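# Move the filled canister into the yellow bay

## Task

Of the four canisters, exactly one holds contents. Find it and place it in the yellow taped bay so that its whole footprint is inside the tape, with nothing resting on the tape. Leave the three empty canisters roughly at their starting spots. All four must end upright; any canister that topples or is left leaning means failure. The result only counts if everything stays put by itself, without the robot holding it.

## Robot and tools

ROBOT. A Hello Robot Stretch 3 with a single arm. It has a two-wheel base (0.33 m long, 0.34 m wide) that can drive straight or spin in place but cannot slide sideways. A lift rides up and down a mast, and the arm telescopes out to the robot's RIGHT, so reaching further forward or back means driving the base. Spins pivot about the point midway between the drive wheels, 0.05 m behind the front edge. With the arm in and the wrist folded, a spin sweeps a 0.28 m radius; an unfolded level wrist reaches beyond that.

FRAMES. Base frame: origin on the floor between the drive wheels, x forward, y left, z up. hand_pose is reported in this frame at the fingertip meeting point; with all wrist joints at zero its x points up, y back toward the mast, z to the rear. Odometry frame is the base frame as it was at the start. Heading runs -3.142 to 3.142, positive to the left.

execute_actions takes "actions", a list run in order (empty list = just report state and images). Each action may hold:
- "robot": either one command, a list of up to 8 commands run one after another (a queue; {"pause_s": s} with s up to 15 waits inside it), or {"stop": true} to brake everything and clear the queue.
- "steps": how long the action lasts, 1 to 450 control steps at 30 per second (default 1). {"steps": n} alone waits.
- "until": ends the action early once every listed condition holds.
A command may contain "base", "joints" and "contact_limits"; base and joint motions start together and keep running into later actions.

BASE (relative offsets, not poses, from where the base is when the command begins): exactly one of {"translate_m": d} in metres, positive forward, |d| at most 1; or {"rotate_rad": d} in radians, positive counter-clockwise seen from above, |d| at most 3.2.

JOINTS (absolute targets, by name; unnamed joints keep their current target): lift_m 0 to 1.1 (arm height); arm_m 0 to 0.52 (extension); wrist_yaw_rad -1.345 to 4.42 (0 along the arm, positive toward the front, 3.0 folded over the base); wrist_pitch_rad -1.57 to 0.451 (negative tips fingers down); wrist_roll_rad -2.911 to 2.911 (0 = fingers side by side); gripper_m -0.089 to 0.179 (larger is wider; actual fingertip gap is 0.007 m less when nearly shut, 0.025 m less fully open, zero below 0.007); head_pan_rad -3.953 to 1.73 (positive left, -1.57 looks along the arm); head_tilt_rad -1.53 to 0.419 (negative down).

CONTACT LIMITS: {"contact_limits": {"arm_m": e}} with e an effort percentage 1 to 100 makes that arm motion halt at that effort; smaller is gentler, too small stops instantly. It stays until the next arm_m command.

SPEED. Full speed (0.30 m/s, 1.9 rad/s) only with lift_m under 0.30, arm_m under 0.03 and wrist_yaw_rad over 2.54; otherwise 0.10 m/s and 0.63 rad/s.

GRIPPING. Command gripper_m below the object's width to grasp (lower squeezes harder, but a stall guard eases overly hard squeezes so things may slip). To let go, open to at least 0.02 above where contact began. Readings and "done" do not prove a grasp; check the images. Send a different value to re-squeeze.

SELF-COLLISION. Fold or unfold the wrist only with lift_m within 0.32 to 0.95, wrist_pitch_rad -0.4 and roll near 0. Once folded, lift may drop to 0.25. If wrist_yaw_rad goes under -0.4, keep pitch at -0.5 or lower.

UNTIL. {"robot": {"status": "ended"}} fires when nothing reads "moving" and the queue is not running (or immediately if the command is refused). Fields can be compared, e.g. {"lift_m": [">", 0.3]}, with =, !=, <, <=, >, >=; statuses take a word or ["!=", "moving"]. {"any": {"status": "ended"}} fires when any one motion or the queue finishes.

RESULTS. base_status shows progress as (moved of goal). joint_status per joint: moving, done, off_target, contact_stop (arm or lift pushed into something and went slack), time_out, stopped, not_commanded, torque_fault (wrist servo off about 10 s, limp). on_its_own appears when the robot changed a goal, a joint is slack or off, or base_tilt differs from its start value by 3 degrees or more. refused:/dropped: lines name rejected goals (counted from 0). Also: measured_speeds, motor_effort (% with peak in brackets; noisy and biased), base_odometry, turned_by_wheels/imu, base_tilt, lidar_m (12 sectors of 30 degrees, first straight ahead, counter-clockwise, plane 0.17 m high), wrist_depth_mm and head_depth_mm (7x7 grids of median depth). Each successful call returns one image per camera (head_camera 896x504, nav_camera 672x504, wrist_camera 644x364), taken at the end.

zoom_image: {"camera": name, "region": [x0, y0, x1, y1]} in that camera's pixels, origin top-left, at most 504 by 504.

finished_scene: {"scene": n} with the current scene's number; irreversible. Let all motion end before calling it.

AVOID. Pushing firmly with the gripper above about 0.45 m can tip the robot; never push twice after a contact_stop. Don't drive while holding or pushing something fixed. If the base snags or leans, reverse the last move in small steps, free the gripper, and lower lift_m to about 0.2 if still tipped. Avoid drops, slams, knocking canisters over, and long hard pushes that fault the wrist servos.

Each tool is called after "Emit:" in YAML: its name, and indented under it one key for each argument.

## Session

Emit:
execute_actions:
  actions:
    - {"robot":{"joints":{"head_pan_rad":-0.8,"head_tilt_rad":-1.1}},"steps":150,"until":{"robot":{"status":"ended"}}}

Emit:
execute_actions:
  actions:
    - {"robot":{"joints":{"head_pan_rad":-3.3}},"steps":150,"until":{"robot":{"status":"ended"}}}

Scene clock: 1.10 s.
robot.base_odometry: x=+0.000 y=+0.000 heading=+0.000 (m, m, rad; robot's odometry frame)
robot.turned_by_wheels: +0.000 (rad since the last result)
robot.turned_by_imu: +0.000 (rad since the last result)
robot.base_tilt: forward=+0.1 right=-1.8 (deg)
robot.lidar_m: 0.86 1.82 1.21 1.20 2.10 1.10 2.08 1.91 0.78 1.69 1.68 0.89
robot.head_depth_mm: 1541 1771 1620 1443 1288 1184 - / 1603 1796 1634 1453 1295 1212 - / 1662 1844 1642 1461 1305 1187 - / 1738 1906 1651 1466 1317 1190 1100 / 1811 1922 1676 1479 1321 1196 1097 / 1888 1943 1682 1456 1329 1202 1099 / 1991 1962 1207 1348 1337 1209 1107
robot.base_status: not_commanded
robot.joint_positions: lift_m=+0.453 arm_m=+0.000 wrist_yaw_rad=+2.908 wrist_pitch_rad=-0.504 wrist_roll_rad=+0.000 gripper_m=+0.037 head_pan_rad=-0.793 head_tilt_rad=-1.086
robot.joint_goals: lift_m=+0.453 arm_m=+0.000 wrist_yaw_rad=+2.908 wrist_pitch_rad=-0.504 wrist_roll_rad=+0.000 gripper_m=+0.037 head_pan_rad=-0.800 head_tilt_rad=-1.100
robot.joint_status: lift_m=not_commanded arm_m=not_commanded wrist_yaw_rad=not_commanded wrist_pitch_rad=not_commanded wrist_roll_rad=not_commanded gripper_m=not_commanded head_pan_rad=done head_tilt_rad=done
robot.measured_speeds: translate_m=+0.000 rotate_rad=+0.000 lift_m=+0.000 arm_m=+0.000 wrist_yaw_rad=+0.000 wrist_pitch_rad=+0.000 wrist_roll_rad=+0.000 head_pan_rad=+0.000 head_tilt_rad=+0.000
robot: refusals=0 queue=done queue_left=0
robot.motor_effort: left_wheel=+0(0) right_wheel=+0(1) lift_m=+26(26) arm_m=-1(1) wrist_yaw_rad=+0(0) wrist_pitch_rad=+7(8) wrist_roll_rad=+0(0) gripper_m=+0(0) head_pan_rad=-4(47) head_tilt_rad=-4(30) (%)
robot.hand_pose: x=+0.0281 y=+0.0623 z=+0.4474 quat_wxyz=(+0.255, +0.700, +0.095, +0.660) (m; robot's base frame)
robot.wrist_depth_mm: - - - - - - - / - - - - - - - / - - - - - - - / 895 - 868 865 880 859 851 / 754 758 - 720 715 725 714 / 631 644 - 648 613 616 610 / 568 565 - 560 552 545 548
pictures: head_camera (sideways: a quarter turn clockwise sets it upright), nav_camera (sideways: a quarter turn counterclockwise sets it upright), wrist_camera
camera_calibration (this result's frames):
head_camera: T_world_to_cam=[[-0.571981, 0.646568, -0.504765, 0.674862], [0.720824, 0.689884, 0.0668826, -0.0854573], [0.391473, -0.325591, -0.860662, 1.07055], [0, 0, 0, 1]] pos_world=[0.028517, -0.0288284, 1.26774]
nav_camera: T_world_to_cam=[[0.573575, -0.675495, 0.463377, -0.561421], [-0.733085, -0.675698, -0.0775855, 0.149947], [0.365511, -0.295193, -0.882758, 1.10213], [0, 0, 0, 1]] pos_world=[0.0291, 0.0474237, 1.2447]
wrist_camera: T_world_to_cam=[[0.970333, -0.240954, -0.0198536, -0.00693385], [-0.175188, -0.644141, -0.744574, 0.405498], [0.16662, 0.725963, -0.667244, 0.422184], [0, 0, 0, 1]] pos_world=[0.00742245, -0.0469628, 0.583486]
Images, in order (width x height): head_camera 896x504, nav_camera 672x504, wrist_camera 644x364.

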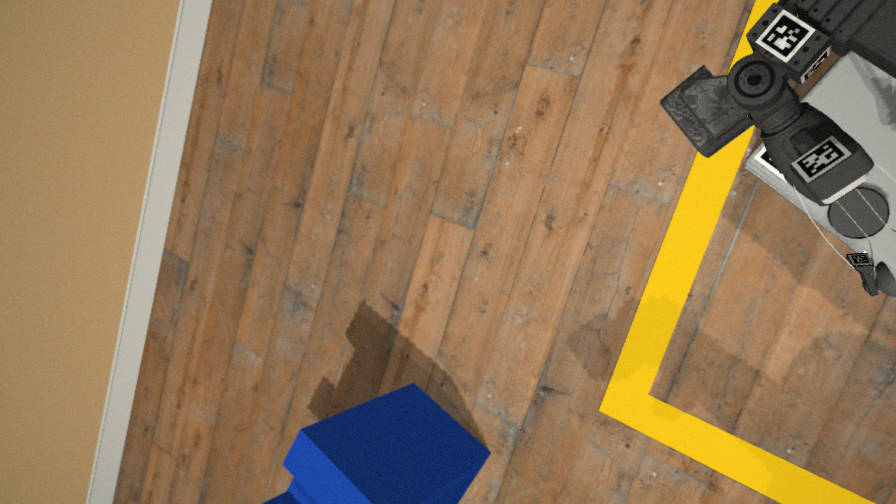

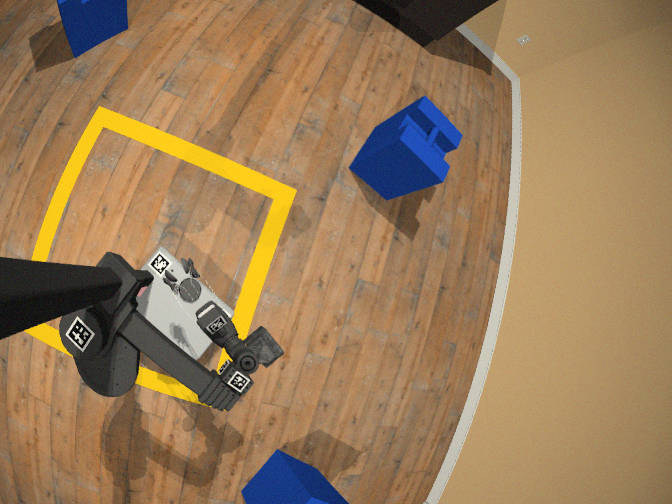

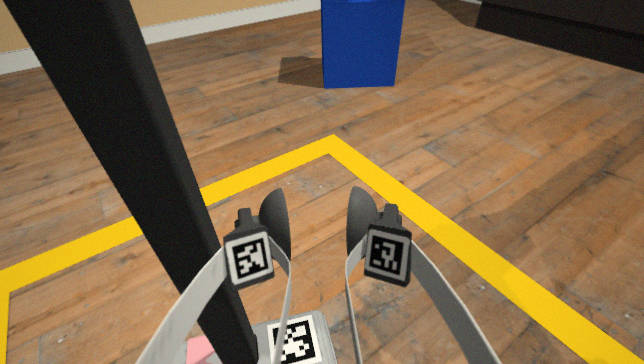

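Scene clock: 2.83 s.
robot.base_odometry: x=+0.000 y=+0.000 heading=+0.000 (m, m, rad; robot's odometry frame)
robot.turned_by_wheels: +0.000 (rad since the last result)
robot.turned_by_imu: +0.000 (rad since the last result)
robot.base_tilt: forward=+0.1 right=-2.0 (deg)
robot.lidar_m: 0.86 1.82 1.21 1.20 2.09 1.09 2.08 1.91 0.78 1.69 1.68 0.89
robot.head_depth_mm: 2181 1322 1468 1438 1291 - 1071 / 2205 1880 1605 1453 1336 - 1050 / 2221 1893 1645 1455 1347 - - / 2264 1917 1657 1471 1338 - - / 2173 1934 1669 1477 1318 1227 - / 2202 1942 1676 1490 1332 1219 - / 2156 1968 1694 1494 1342 1212 1105
robot.base_status: not_commanded
robot.joint_positions: lift_m=+0.453 arm_m=+0.000 wrist_yaw_rad=+2.908 wrist_pitch_rad=-0.504 wrist_roll_rad=+0.000 gripper_m=+0.037 head_pan_rad=-3.293 head_tilt_rad=-1.087
robot.joint_goals: lift_m=+0.453 arm_m=+0.000 wrist_yaw_rad=+2.908 wrist_pitch_rad=-0.504 wrist_roll_rad=+0.000 gripper_m=+0.037 head_pan_rad=-3.300 head_tilt_rad=-1.100
robot.joint_status: lift_m=not_commanded arm_m=not_commanded wrist_yaw_rad=not_commanded wrist_pitch_rad=not_commanded wrist_roll_rad=not_commanded gripper_m=not_commanded head_pan_rad=done head_tilt_rad=done
robot.measured_speeds: translate_m=+0.000 rotate_rad=+0.000 lift_m=+0.000 arm_m=+0.000 wrist_yaw_rad=+0.000 wrist_pitch_rad=+0.000 wrist_roll_rad=+0.000 head_pan_rad=+0.000 head_tilt_rad=+0.000
robot: refusals=0 queue=done queue_left=0
robot.motor_effort: left_wheel=+0(0) right_wheel=+1(0) lift_m=+26(26) arm_m=+0(0) wrist_yaw_rad=+0(0) wrist_pitch_rad=+7(7) wrist_roll_rad=+0(0) gripper_m=+1(0) head_pan_rad=-4(47) head_tilt_rad=-4(4) (%)
robot.hand_pose: x=+0.0281 y=+0.0623 z=+0.4474 quat_wxyz=(+0.255, +0.700, +0.095, +0.660) (m; robot's base frame)
robot.wrist_depth_mm: - - - - - - - / - - - - - - - / - - - - - - - / 889 - 869 876 839 849 830 / 737 777 - 736 714 710 716 / 636 635 - 623 607 620 629 / 575 563 - 558 566 551 542
pictures: head_camera (sideways: a quarter turn clockwise sets it upright), nav_camera (sideways: a quarter turn counterclockwise sets it upright), wrist_camera
camera_calibration (this result's frames):
head_camera: T_world_to_cam=[[0.845413, -0.175704, -0.504387, 0.665724], [-0.164625, -0.984086, 0.0668762, -0.0800477], [-0.50811, 0.0264967, -0.860884, 1.07632], [0, 0, 0, 1]] pos_world=[-0.0290975, 0.00967716, 1.26773]
nav_camera: T_world_to_cam=[[-0.863984, 0.197921, 0.462989, -0.552147], [0.182942, 0.980059, -0.0775709, 0.144341], [-0.469109, 0.0176803, -0.882963, 1.10749], [0, 0, 0, 1]] pos_world=[0.0160809, -0.0517617, 1.24471]
wrist_camera: T_world_to_cam=[[0.970333, -0.240954, -0.0198535, -0.00693383], [-0.175188, -0.644141, -0.744574, 0.405498], [0.16662, 0.725963, -0.667244, 0.422184], [0, 0, 0, 1]] pos_world=[0.00742242, -0.0469628, 0.583486]
Images, in order (width x height): head_camera 896x504, nav_camera 672x504, wrist_camera 644x364.

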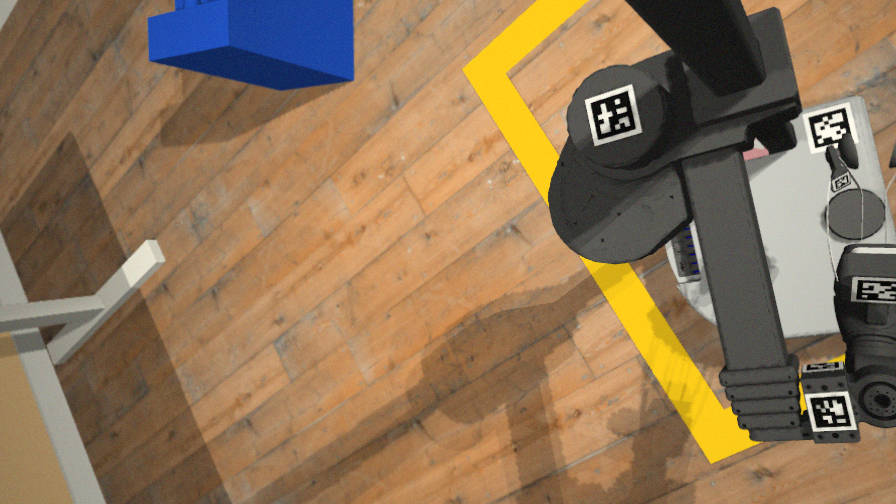

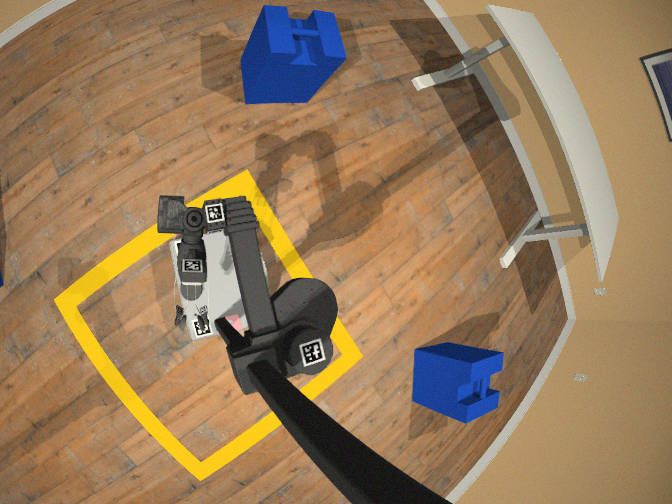

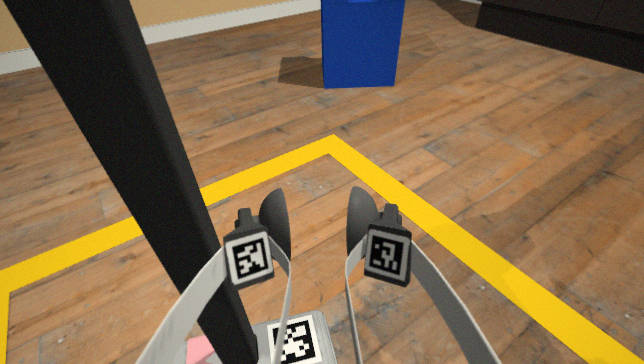

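Emit:
execute_actions:
  actions:
    - {"robot":[{"base":{"rotate_rad":-0.43},"joints":{"head_pan_rad":-1.57,"wrist_yaw_rad":0,"wrist_pitch_rad":-0.4,"gripper_m":0,"arm_m":0.2}},{"joints":{"lift_m":0.05,"wrist_pitch_rad":0,"arm_m":0.34}},{"joints":{"arm_m":0.44},"contact_limits":{"arm_m":9}}],"steps":450,"until":{"robot":{"status":"ended"}}}

Emit:
execute_actions:
  actions:
    - {"robot":[{"joints":{"arm_m":0.34}},{"base":{"rotate_rad":1.85}},{"joints":{"arm_m":0.51},"contact_limits":{"arm_m":9}}],"steps":450,"until":{"robot":{"status":"ended"}}}

Scene clock: 19.70 s.
robot.base_odometry: x=+0.000 y=+0.000 heading=-0.430 (m, m, rad; robot's odometry frame)
robot.turned_by_wheels: -0.430 (rad since the last result)
robot.turned_by_imu: -0.420 (rad since the last result)
robot.base_tilt: forward=-0.1 right=-1.9 (deg)
robot.lidar_m: 0.86 0.94 1.82 1.21 2.09 1.17 1.10 2.08 0.98 0.88 1.68 1.68
robot.head_depth_mm: 2186 1850 1624 1434 1291 1170 1087 / 2212 1870 1546 1443 1299 1194 - / 2225 1849 1310 1472 1308 1200 - / 2169 1901 1320 1463 1316 1192 1093 / 2083 1929 1672 1474 1323 1195 1093 / 1872 1938 1674 1476 1328 1203 1097 / 1736 1888 1694 1491 1342 1213 1103
robot.base_status: done (rotate_rad -0.4298 of -0.4300)
robot.joint_positions: lift_m=+0.050 arm_m=+0.440 wrist_yaw_rad=+0.003 wrist_pitch_rad=-0.021 wrist_roll_rad=+0.000 gripper_m=+0.000 head_pan_rad=-1.577 head_tilt_rad=-1.087
robot.joint_goals: lift_m=+0.050 arm_m=+0.440 wrist_yaw_rad=+0.000 wrist_pitch_rad=+0.000 wrist_roll_rad=+0.000 gripper_m=+0.000 head_pan_rad=-1.570 head_tilt_rad=-1.100
robot.joint_status: lift_m=done arm_m=done wrist_yaw_rad=done wrist_pitch_rad=done wrist_roll_rad=not_commanded gripper_m=done head_pan_rad=done head_tilt_rad=done
robot.measured_speeds: translate_m=+0.000 rotate_rad=+0.000 lift_m=+0.000 arm_m=+0.000 wrist_yaw_rad=+0.000 wrist_pitch_rad=+0.000 wrist_roll_rad=+0.000 head_pan_rad=+0.000 head_tilt_rad=+0.000
robot: refusals=0 queue=done queue_left=0
robot.motor_effort: left_wheel=+4(11) right_wheel=-2(4) lift_m=+22(24) arm_m=+3(3) wrist_yaw_rad=-3(3) wrist_pitch_rad=+10(11) wrist_roll_rad=+0(0) gripper_m=-2(80) head_pan_rad=+4(48) head_tilt_rad=-4(4) (%)
robot.contact_limits: arm_m 9 (drawing in: default 20, maximum 33; extending or still: default 26, maximum 43)
robot.hand_pose: x=-0.0208 y=-0.8403 z=+0.1594 quat_wxyz=(+0.707, +0.009, -0.707, -0.007) (m; robot's base frame)
robot.wrist_depth_mm: 895 - - 171 183 204 229 / 904 - - 176 191 212 240 / 941 - - 184 196 223 255 / 896 - 838 191 206 231 265 / 596 581 572 - 218 243 285 / 416 408 411 206 229 256 299 / 322 319 314 219 232 271 297
pictures: head_camera (sideways: a quarter turn clockwise sets it upright), nav_camera (sideways: a quarter turn counterclockwise sets it upright), wrist_camera
camera_calibration (this result's frames):
head_camera: T_world_to_cam=[[0.0517794, 0.86202, -0.504223, 0.670352], [0.997545, -0.0208037, 0.0668734, -0.0871333], [0.0471565, -0.506447, -0.86098, 1.07306], [0, 0, 0, 1]] pos_world=[0.00160709, -0.0362195, 1.26772]
nav_camera: T_world_to_cam=[[-0.0710816, -0.883597, 0.462821, -0.556765], [-0.996204, 0.0395127, -0.0775646, 0.151525], [0.0502486, -0.466578, -0.883052, 1.10443], [0, 0, 0, 1]] pos_world=[0.0558779, 0.0173618, 1.24471]
wrist_camera: T_world_to_cam=[[-0.999754, -0.00401512, -0.0218256, -0.0241982], [0.0201714, 0.245596, -0.969162, 0.38857], [0.00925159, -0.969364, -0.245455, -0.60158], [0, 0, 0, 1]] pos_world=[-0.0264647, -0.678678, 0.228398]
Images, in order (width x height): head_camera 896x504, nav_camera 672x504, wrist_camera 644x364.

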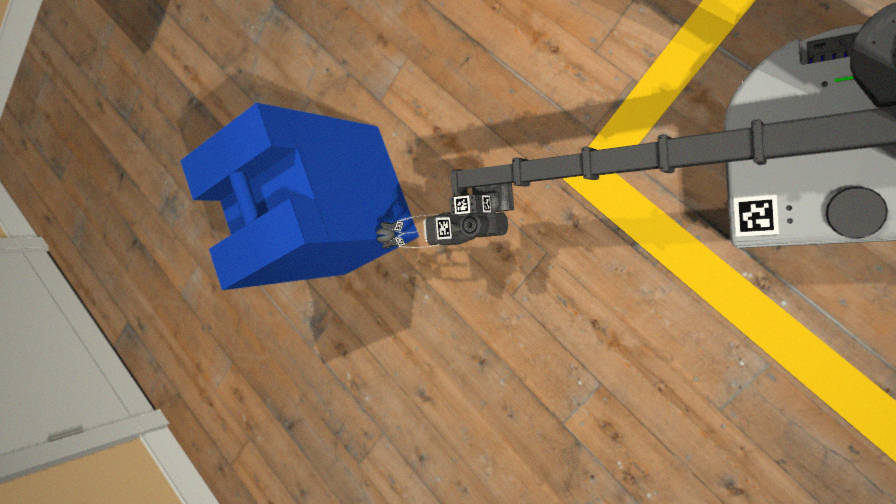

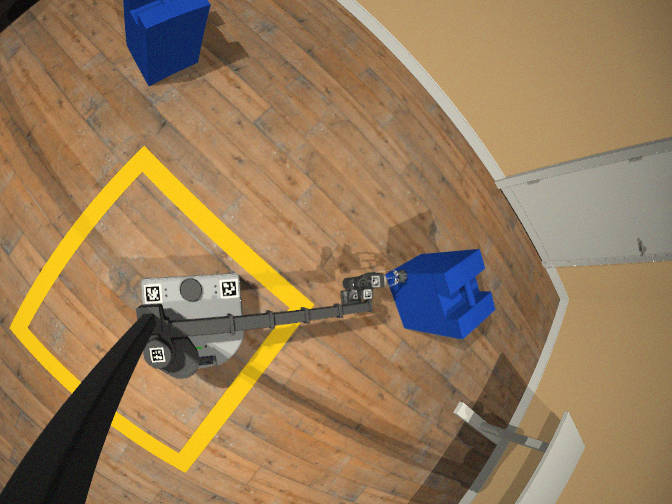

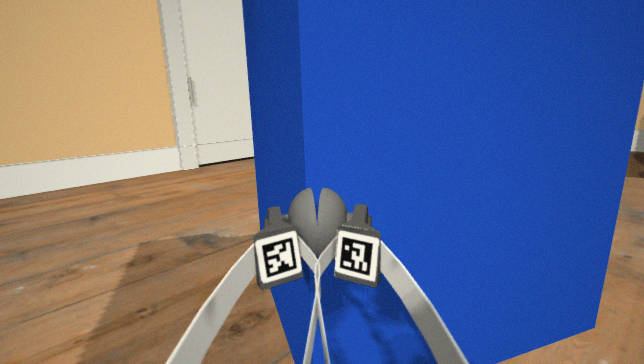

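Scene clock: 26.83 s.
robot.base_odometry: x=+0.000 y=+0.000 heading=+1.420 (m, m, rad; robot's odometry frame)
robot.turned_by_wheels: +1.850 (rad since the last result)
robot.turned_by_imu: +1.821 (rad since the last result)
robot.base_tilt: forward=+0.0 right=-1.8 (deg)
robot.lidar_m: 1.20 2.09 1.10 2.08 1.91 0.86 0.92 1.68 0.97 0.89 1.82 1.24
robot.head_depth_mm: 2034 1855 1614 1439 1292 1174 1086 / 2162 1875 1570 1448 1298 1193 - / 2229 1795 1276 1483 1309 1201 - / 2236 1912 1418 1476 1307 1189 1090 / 2276 1917 1669 1469 1322 1196 1097 / 1842 1935 1679 1483 1327 1199 1099 / 1681 1917 1699 1483 1338 1208 1107
robot.base_status: done (rotate_rad +1.8502 of +1.8500)
robot.joint_positions: lift_m=+0.050 arm_m=+0.461 wrist_yaw_rad=+0.010 wrist_pitch_rad=-0.021 wrist_roll_rad=+0.000 gripper_m=+0.000 head_pan_rad=-1.577 head_tilt_rad=-1.087
robot.joint_goals: lift_m=+0.050 arm_m=+0.460 wrist_yaw_rad=+0.000 wrist_pitch_rad=+0.000 wrist_roll_rad=+0.000 gripper_m=+0.000 head_pan_rad=-1.570 head_tilt_rad=-1.100
robot.joint_status: lift_m=done arm_m=contact_stop wrist_yaw_rad=done wrist_pitch_rad=done wrist_roll_rad=not_commanded gripper_m=done head_pan_rad=done head_tilt_rad=done
robot.measured_speeds: translate_m=+0.000 rotate_rad=+0.005 lift_m=+0.000 arm_m=+0.016 wrist_yaw_rad=+0.100 wrist_pitch_rad=+0.024 wrist_roll_rad=+0.000 head_pan_rad=+0.000 head_tilt_rad=+0.000
robot: refusals=0 queue=dropped queue_left=0
robot.on_its_own: arm_m is slack since a contact_stop, until your next command for it (your +0.510 is given up)
robot.motor_effort: left_wheel=+3(11) right_wheel=-4(7) lift_m=+22(22) arm_m=-3(12) wrist_yaw_rad=-12(12) wrist_pitch_rad=+10(12) wrist_roll_rad=+0(1) gripper_m=-3(3) head_pan_rad=+4(4) head_tilt_rad=-4(4) (%)
robot.contact_limits: arm_m 9 (drawing in: default 20, maximum 33; extending or still: default 26, maximum 43)
robot.hand_pose: x=-0.0189 y=-0.8613 z=+0.1595 quat_wxyz=(+0.707, +0.011, -0.707, -0.004) (m; robot's base frame)
robot.wrist_depth_mm: 858 995 - 184 163 177 193 / 903 - - 192 170 184 201 / 907 - - 204 176 193 211 / 982 - 991 210 182 201 223 / 601 576 586 - 192 211 231 / 412 410 405 250 200 220 246 / 318 321 312 224 206 231 263
pictures: head_camera (sideways: a quarter turn clockwise sets it upright), nav_camera (sideways: a quarter turn counterclockwise sets it upright), wrist_camera
camera_calibration (this result's frames):
head_camera: T_world_to_cam=[[0.0516777, 0.862206, -0.503915, 0.669951], [0.997547, -0.0207085, 0.0668682, -0.0871266], [0.0472189, -0.506134, -0.861161, 1.0733], [0, 0, 0, 1]] pos_world=[0.00161148, -0.0362079, 1.26771]
nav_camera: T_world_to_cam=[[-0.0709772, -0.883771, 0.462506, -0.556354], [-0.996209, 0.0394215, -0.0775527, 0.15151], [0.0503062, -0.466257, -0.883218, 1.10465], [0, 0, 0, 1]] pos_world=[0.055876, 0.0173882, 1.24471]
wrist_camera: T_world_to_cam=[[-0.999697, -0.0113749, -0.0218257, -0.0287385], [0.0183665, 0.245531, -0.969215, 0.393668], [0.0163836, -0.969322, -0.245248, -0.621833], [0, 0, 0, 1]] pos_world=[-0.0257722, -0.699741, 0.228418]
Images, in order (width x height): head_camera 896x504, nav_camera 672x504, wrist_camera 644x364.

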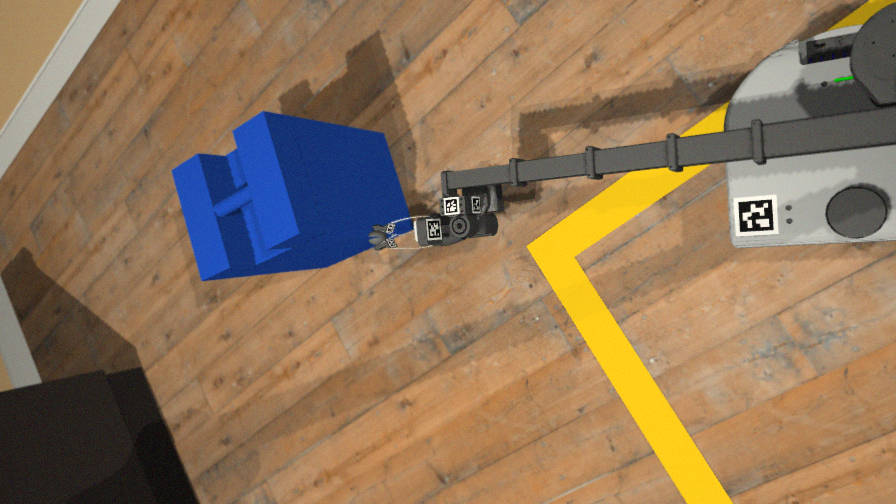

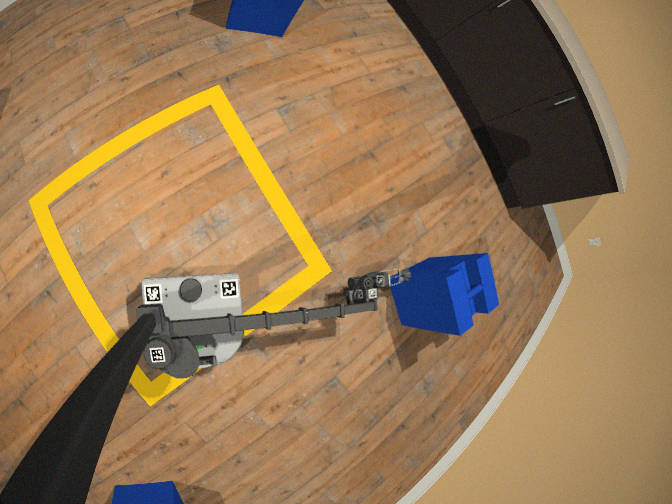

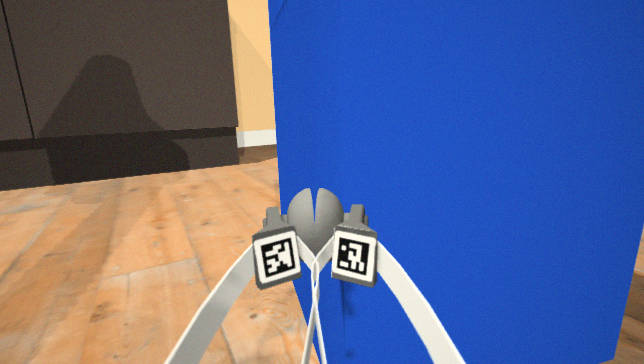

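Emit:
execute_actions:
  actions:
    - {"robot":[{"joints":{"arm_m":0,"lift_m":0.34,"wrist_pitch_rad":-0.4,"head_pan_rad":0}},{"base":{"rotate_rad":-2.14},"joints":{"wrist_yaw_rad":3}},{"joints":{"lift_m":0.26}},{"base":{"translate_m":1}},{"base":{"translate_m":0.28}},{"base":{"rotate_rad":1.34}},{"base":{"translate_m":0.6}},{"base":{"rotate_rad":2.11}}],"steps":450,"until":{"robot":{"status":"ended"}}}
    - {"steps":450,"until":{"robot":{"status":"ended"}}}

Scene clock: 58.77 s.
robot.base_odometry: x=+1.451 y=-0.495 heading=+2.730 (m, m, rad; robot's odometry frame)
robot.turned_by_wheels: +1.310 (rad since the last result)
robot.turned_by_imu: +1.286 (rad since the last result)
robot.base_tilt: forward=+0.1 right=-2.0 (deg)
robot.lidar_m: 0.30 0.54 1.44 0.81 0.70 0.70 0.80 1.26 0.70 0.73 1.27 0.38
robot.head_depth_mm: 2184 1842 1621 1432 1287 1172 1085 / 2192 1871 1628 1442 1259 1179 1103 / 2215 1893 1639 1077 957 1183 1114 / 2227 1913 1647 1040 1018 1189 1117 / 2265 1918 1662 1478 1304 1194 1106 / 2282 1931 1676 1488 1327 1203 1098 / 2317 1956 1696 1497 1336 1211 1103
robot.base_status: done (rotate_rad +2.1099 of +2.1100)
robot.joint_positions: lift_m=+0.260 arm_m=+0.000 wrist_yaw_rad=+2.999 wrist_pitch_rad=-0.416 wrist_roll_rad=+0.000 gripper_m=+0.000 head_pan_rad=-0.007 head_tilt_rad=-1.088
robot.joint_goals: lift_m=+0.260 arm_m=+0.000 wrist_yaw_rad=+3.000 wrist_pitch_rad=-0.400 wrist_roll_rad=+0.000 gripper_m=+0.000 head_pan_rad=+0.000 head_tilt_rad=-1.100
robot.joint_status: lift_m=done arm_m=done wrist_yaw_rad=done wrist_pitch_rad=done wrist_roll_rad=not_commanded gripper_m=done head_pan_rad=done head_tilt_rad=done
robot.measured_speeds: translate_m=+0.000 rotate_rad=+0.000 lift_m=+0.000 arm_m=+0.000 wrist_yaw_rad=+0.000 wrist_pitch_rad=+0.000 wrist_roll_rad=+0.000 head_pan_rad=+0.000 head_tilt_rad=+0.000
robot: refusals=0 queue=done queue_left=0
robot.motor_effort: left_wheel=-3(16) right_wheel=+3(10) lift_m=+22(29) arm_m=-3(6) wrist_yaw_rad=+1(9) wrist_pitch_rad=+8(11) wrist_roll_rad=+0(1) gripper_m=-2(3) head_pan_rad=+4(48) head_tilt_rad=-3(4) (%)
robot.hand_pose: x=+0.0106 y=+0.0771 z=+0.2733 quat_wxyz=(+0.195, +0.700, +0.097, +0.680) (m; robot's base frame)
robot.wrist_depth_mm: 529 - 824 - - - - / 565 - 874 - - - - / 590 660 850 854 854 795 804 / 595 667 673 660 664 632 648 / 559 556 - - 534 533 533 / 467 493 - - 451 452 451 / - - - - 394 388 393
pictures: head_camera (sideways: a quarter turn clockwise sets it upright), nav_camera (sideways: a quarter turn counterclockwise sets it upright), wrist_camera
camera_calibration (this result's frames):
head_camera: T_world_to_cam=[[-0.862439, 0.0521065, -0.503472, 0.67495], [0.0212371, 0.997536, 0.0668607, -0.0811612], [0.505715, 0.046971, -0.861421, 1.07084], [0, 0, 0, 1]] pos_world=[0.0422881, -0.00450636, 1.26769]
nav_camera: T_world_to_cam=[[0.883973, -0.0714166, 0.462051, -0.561587], [-0.0399549, -0.996189, -0.0775356, 0.145654], [0.465828, 0.0500782, -0.883457, 1.10243], [0, 0, 0, 1]] pos_world=[-0.0112929, 0.0497848, 1.24472]
wrist_camera: T_world_to_cam=[[0.988612, -0.149073, -0.0205935, 0.00310754], [-0.105703, -0.590459, -0.800116, 0.292625], [0.107116, 0.793181, -0.599492, 0.275155], [0, 0, 0, 1]] pos_world=[-0.00161452, -0.0450015, 0.399151]
Images, in order (width x height): head_camera 896x504, nav_camera 672x504, wrist_camera 644x364.

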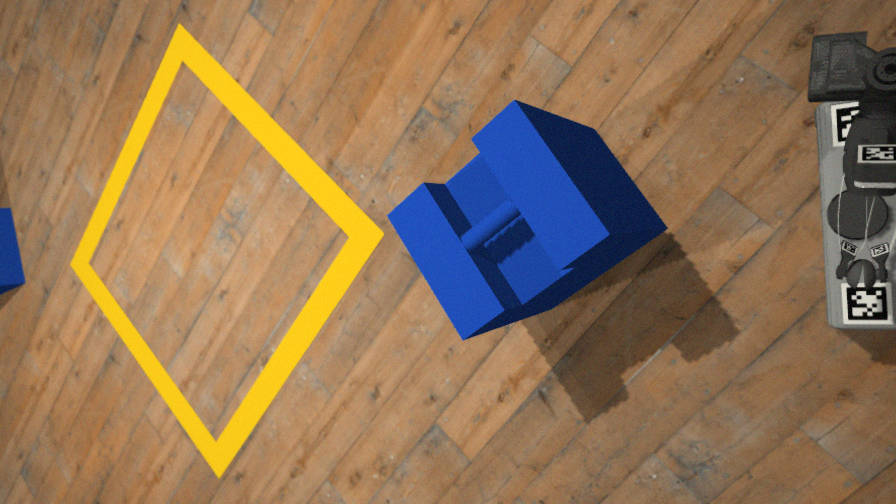

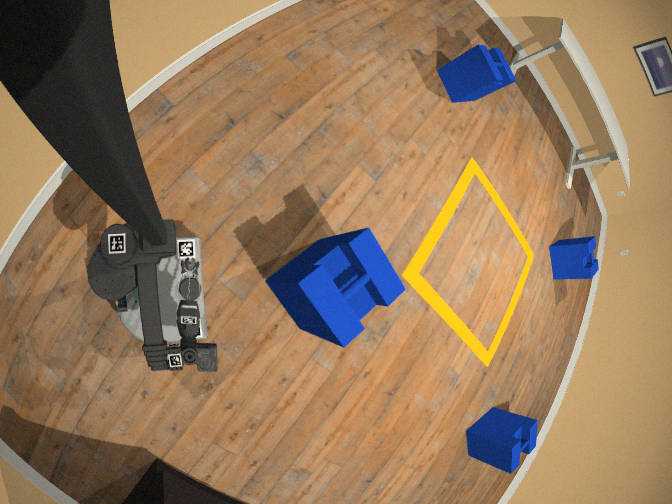

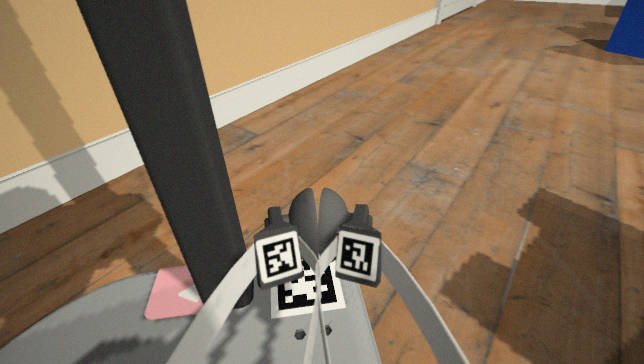

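Emit:
execute_actions:
  actions:
    - {"robot":[{"base":{"rotate_rad":0.04},"joints":{"lift_m":0.5,"head_tilt_rad":-1.3}},{"base":{"translate_m":1}},{"base":{"translate_m":0.46}},{"base":{"translate_m":-0.1}}],"steps":450,"until":{"robot":{"status":"ended"}}}
    - {"steps":450,"until":{"robot":{"status":"ended"}}}

Scene clock: 82.93 s.
robot.base_odometry: x=+0.184 y=-0.001 heading=+2.770 (m, m, rad; robot's odometry frame)
robot.turned_by_wheels: +0.040 (rad since the last result)
robot.turned_by_imu: +0.045 (rad since the last result)
robot.base_tilt: forward=+0.0 right=-2.0 (deg)
robot.lidar_m: 2.89 2.27 1.00 0.98 1.63 1.63 1.92 1.63 1.63 1.14 0.21 0.15
robot.head_depth_mm: 1635 1512 1403 1312 1217 - - / 1595 1533 1410 957 906 1178 - / 1402 1526 1416 947 886 - - / 1525 1536 1426 1301 1242 - - / 1679 1547 1440 1334 1247 1187 - / 1692 1564 1442 1346 1258 1181 - / 1694 1569 1449 1344 1262 1192 1135
robot.base_status: done (translate_m -0.1000 of -0.1000)
robot.joint_positions: lift_m=+0.500 arm_m=+0.000 wrist_yaw_rad=+3.000 wrist_pitch_rad=-0.416 wrist_roll_rad=+0.000 gripper_m=+0.000 head_pan_rad=-0.006 head_tilt_rad=-1.286
robot.joint_goals: lift_m=+0.500 arm_m=+0.000 wrist_yaw_rad=+3.000 wrist_pitch_rad=-0.400 wrist_roll_rad=+0.000 gripper_m=+0.000 head_pan_rad=+0.000 head_tilt_rad=-1.300
robot.joint_status: lift_m=done arm_m=done wrist_yaw_rad=done wrist_pitch_rad=done wrist_roll_rad=not_commanded gripper_m=done head_pan_rad=done head_tilt_rad=done
robot.measured_speeds: translate_m=+0.000 rotate_rad=+0.000 lift_m=+0.000 arm_m=+0.000 wrist_yaw_rad=+0.000 wrist_pitch_rad=+0.000 wrist_roll_rad=+0.000 head_pan_rad=+0.000 head_tilt_rad=+0.000
robot: refusals=0 queue=done queue_left=0
robot.motor_effort: left_wheel=-3(17) right_wheel=+3(29) lift_m=+29(32) arm_m=-4(4) wrist_yaw_rad=+0(1) wrist_pitch_rad=+8(8) wrist_roll_rad=+0(0) gripper_m=-2(2) head_pan_rad=+3(3) head_tilt_rad=-4(18) (%)
robot.hand_pose: x=+0.0105 y=+0.0771 z=+0.5129 quat_wxyz=(+0.195, +0.700, +0.097, +0.680) (m; robot's base frame)
robot.wrist_depth_mm: - - - - - - - / - - - - - - - / - - - - - - - / - - - - - - - / 883 891 - - 850 858 872 / 734 750 - 712 729 722 731 / 644 653 - 633 630 633 623
pictures: head_camera (sideways: a quarter turn clockwise sets it upright), nav_camera (sideways: a quarter turn counterclockwise sets it upright), wrist_camera
camera_calibration (this result's frames):
head_camera: T_world_to_cam=[[-0.944661, 0.0523611, -0.323843, 0.441488], [0.0338016, 0.997461, 0.0626756, -0.0757726], [0.326303, 0.0482608, -0.944033, 1.17925], [0, 0, 0, 1]] pos_world=[0.0348252, -0.00444804, 1.26097]
nav_camera: T_world_to_cam=[[0.957626, -0.0716103, 0.27897, -0.323589], [-0.0542543, -0.996109, -0.0694566, 0.135204], [0.282858, 0.0513781, -0.957785, 1.20007], [0, 0, 0, 1]] pos_world=[-0.0222367, 0.0498485, 1.24907]
wrist_camera: T_world_to_cam=[[0.988635, -0.148916, -0.0205916, 0.00806917], [-0.105633, -0.590664, -0.799974, 0.484281], [0.106966, 0.793058, -0.599681, 0.41891], [0, 0, 0, 1]] pos_world=[-0.00163093, -0.0449713, 0.638791]
Images, in order (width x height): head_camera 896x504, nav_camera 672x504, wrist_camera 644x364.

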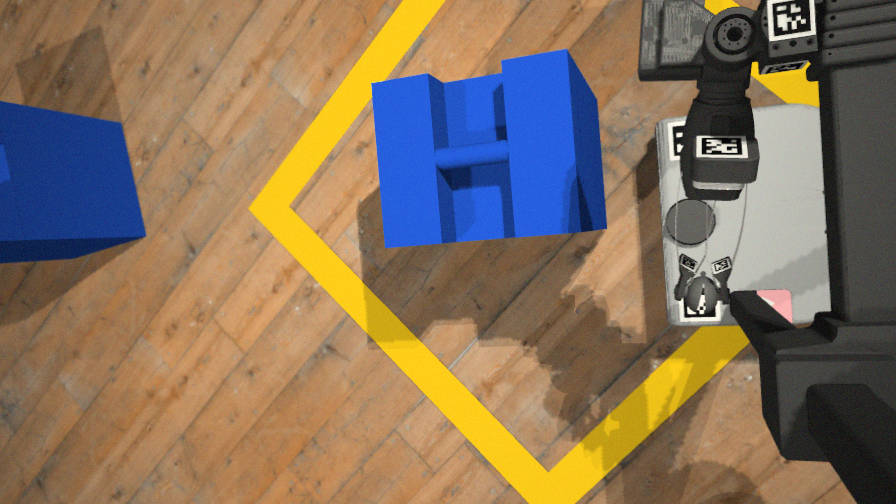

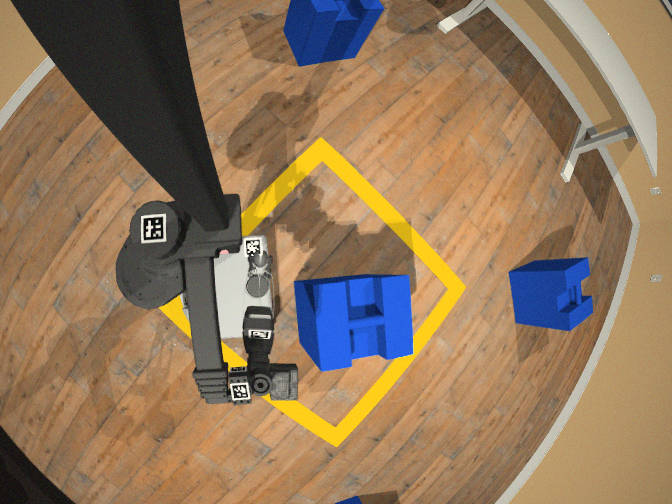

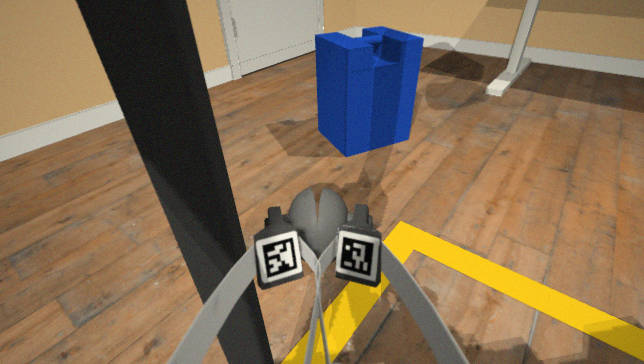

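Emit:
finished_scene:
  scene: 2

The scene is finished: the task was done.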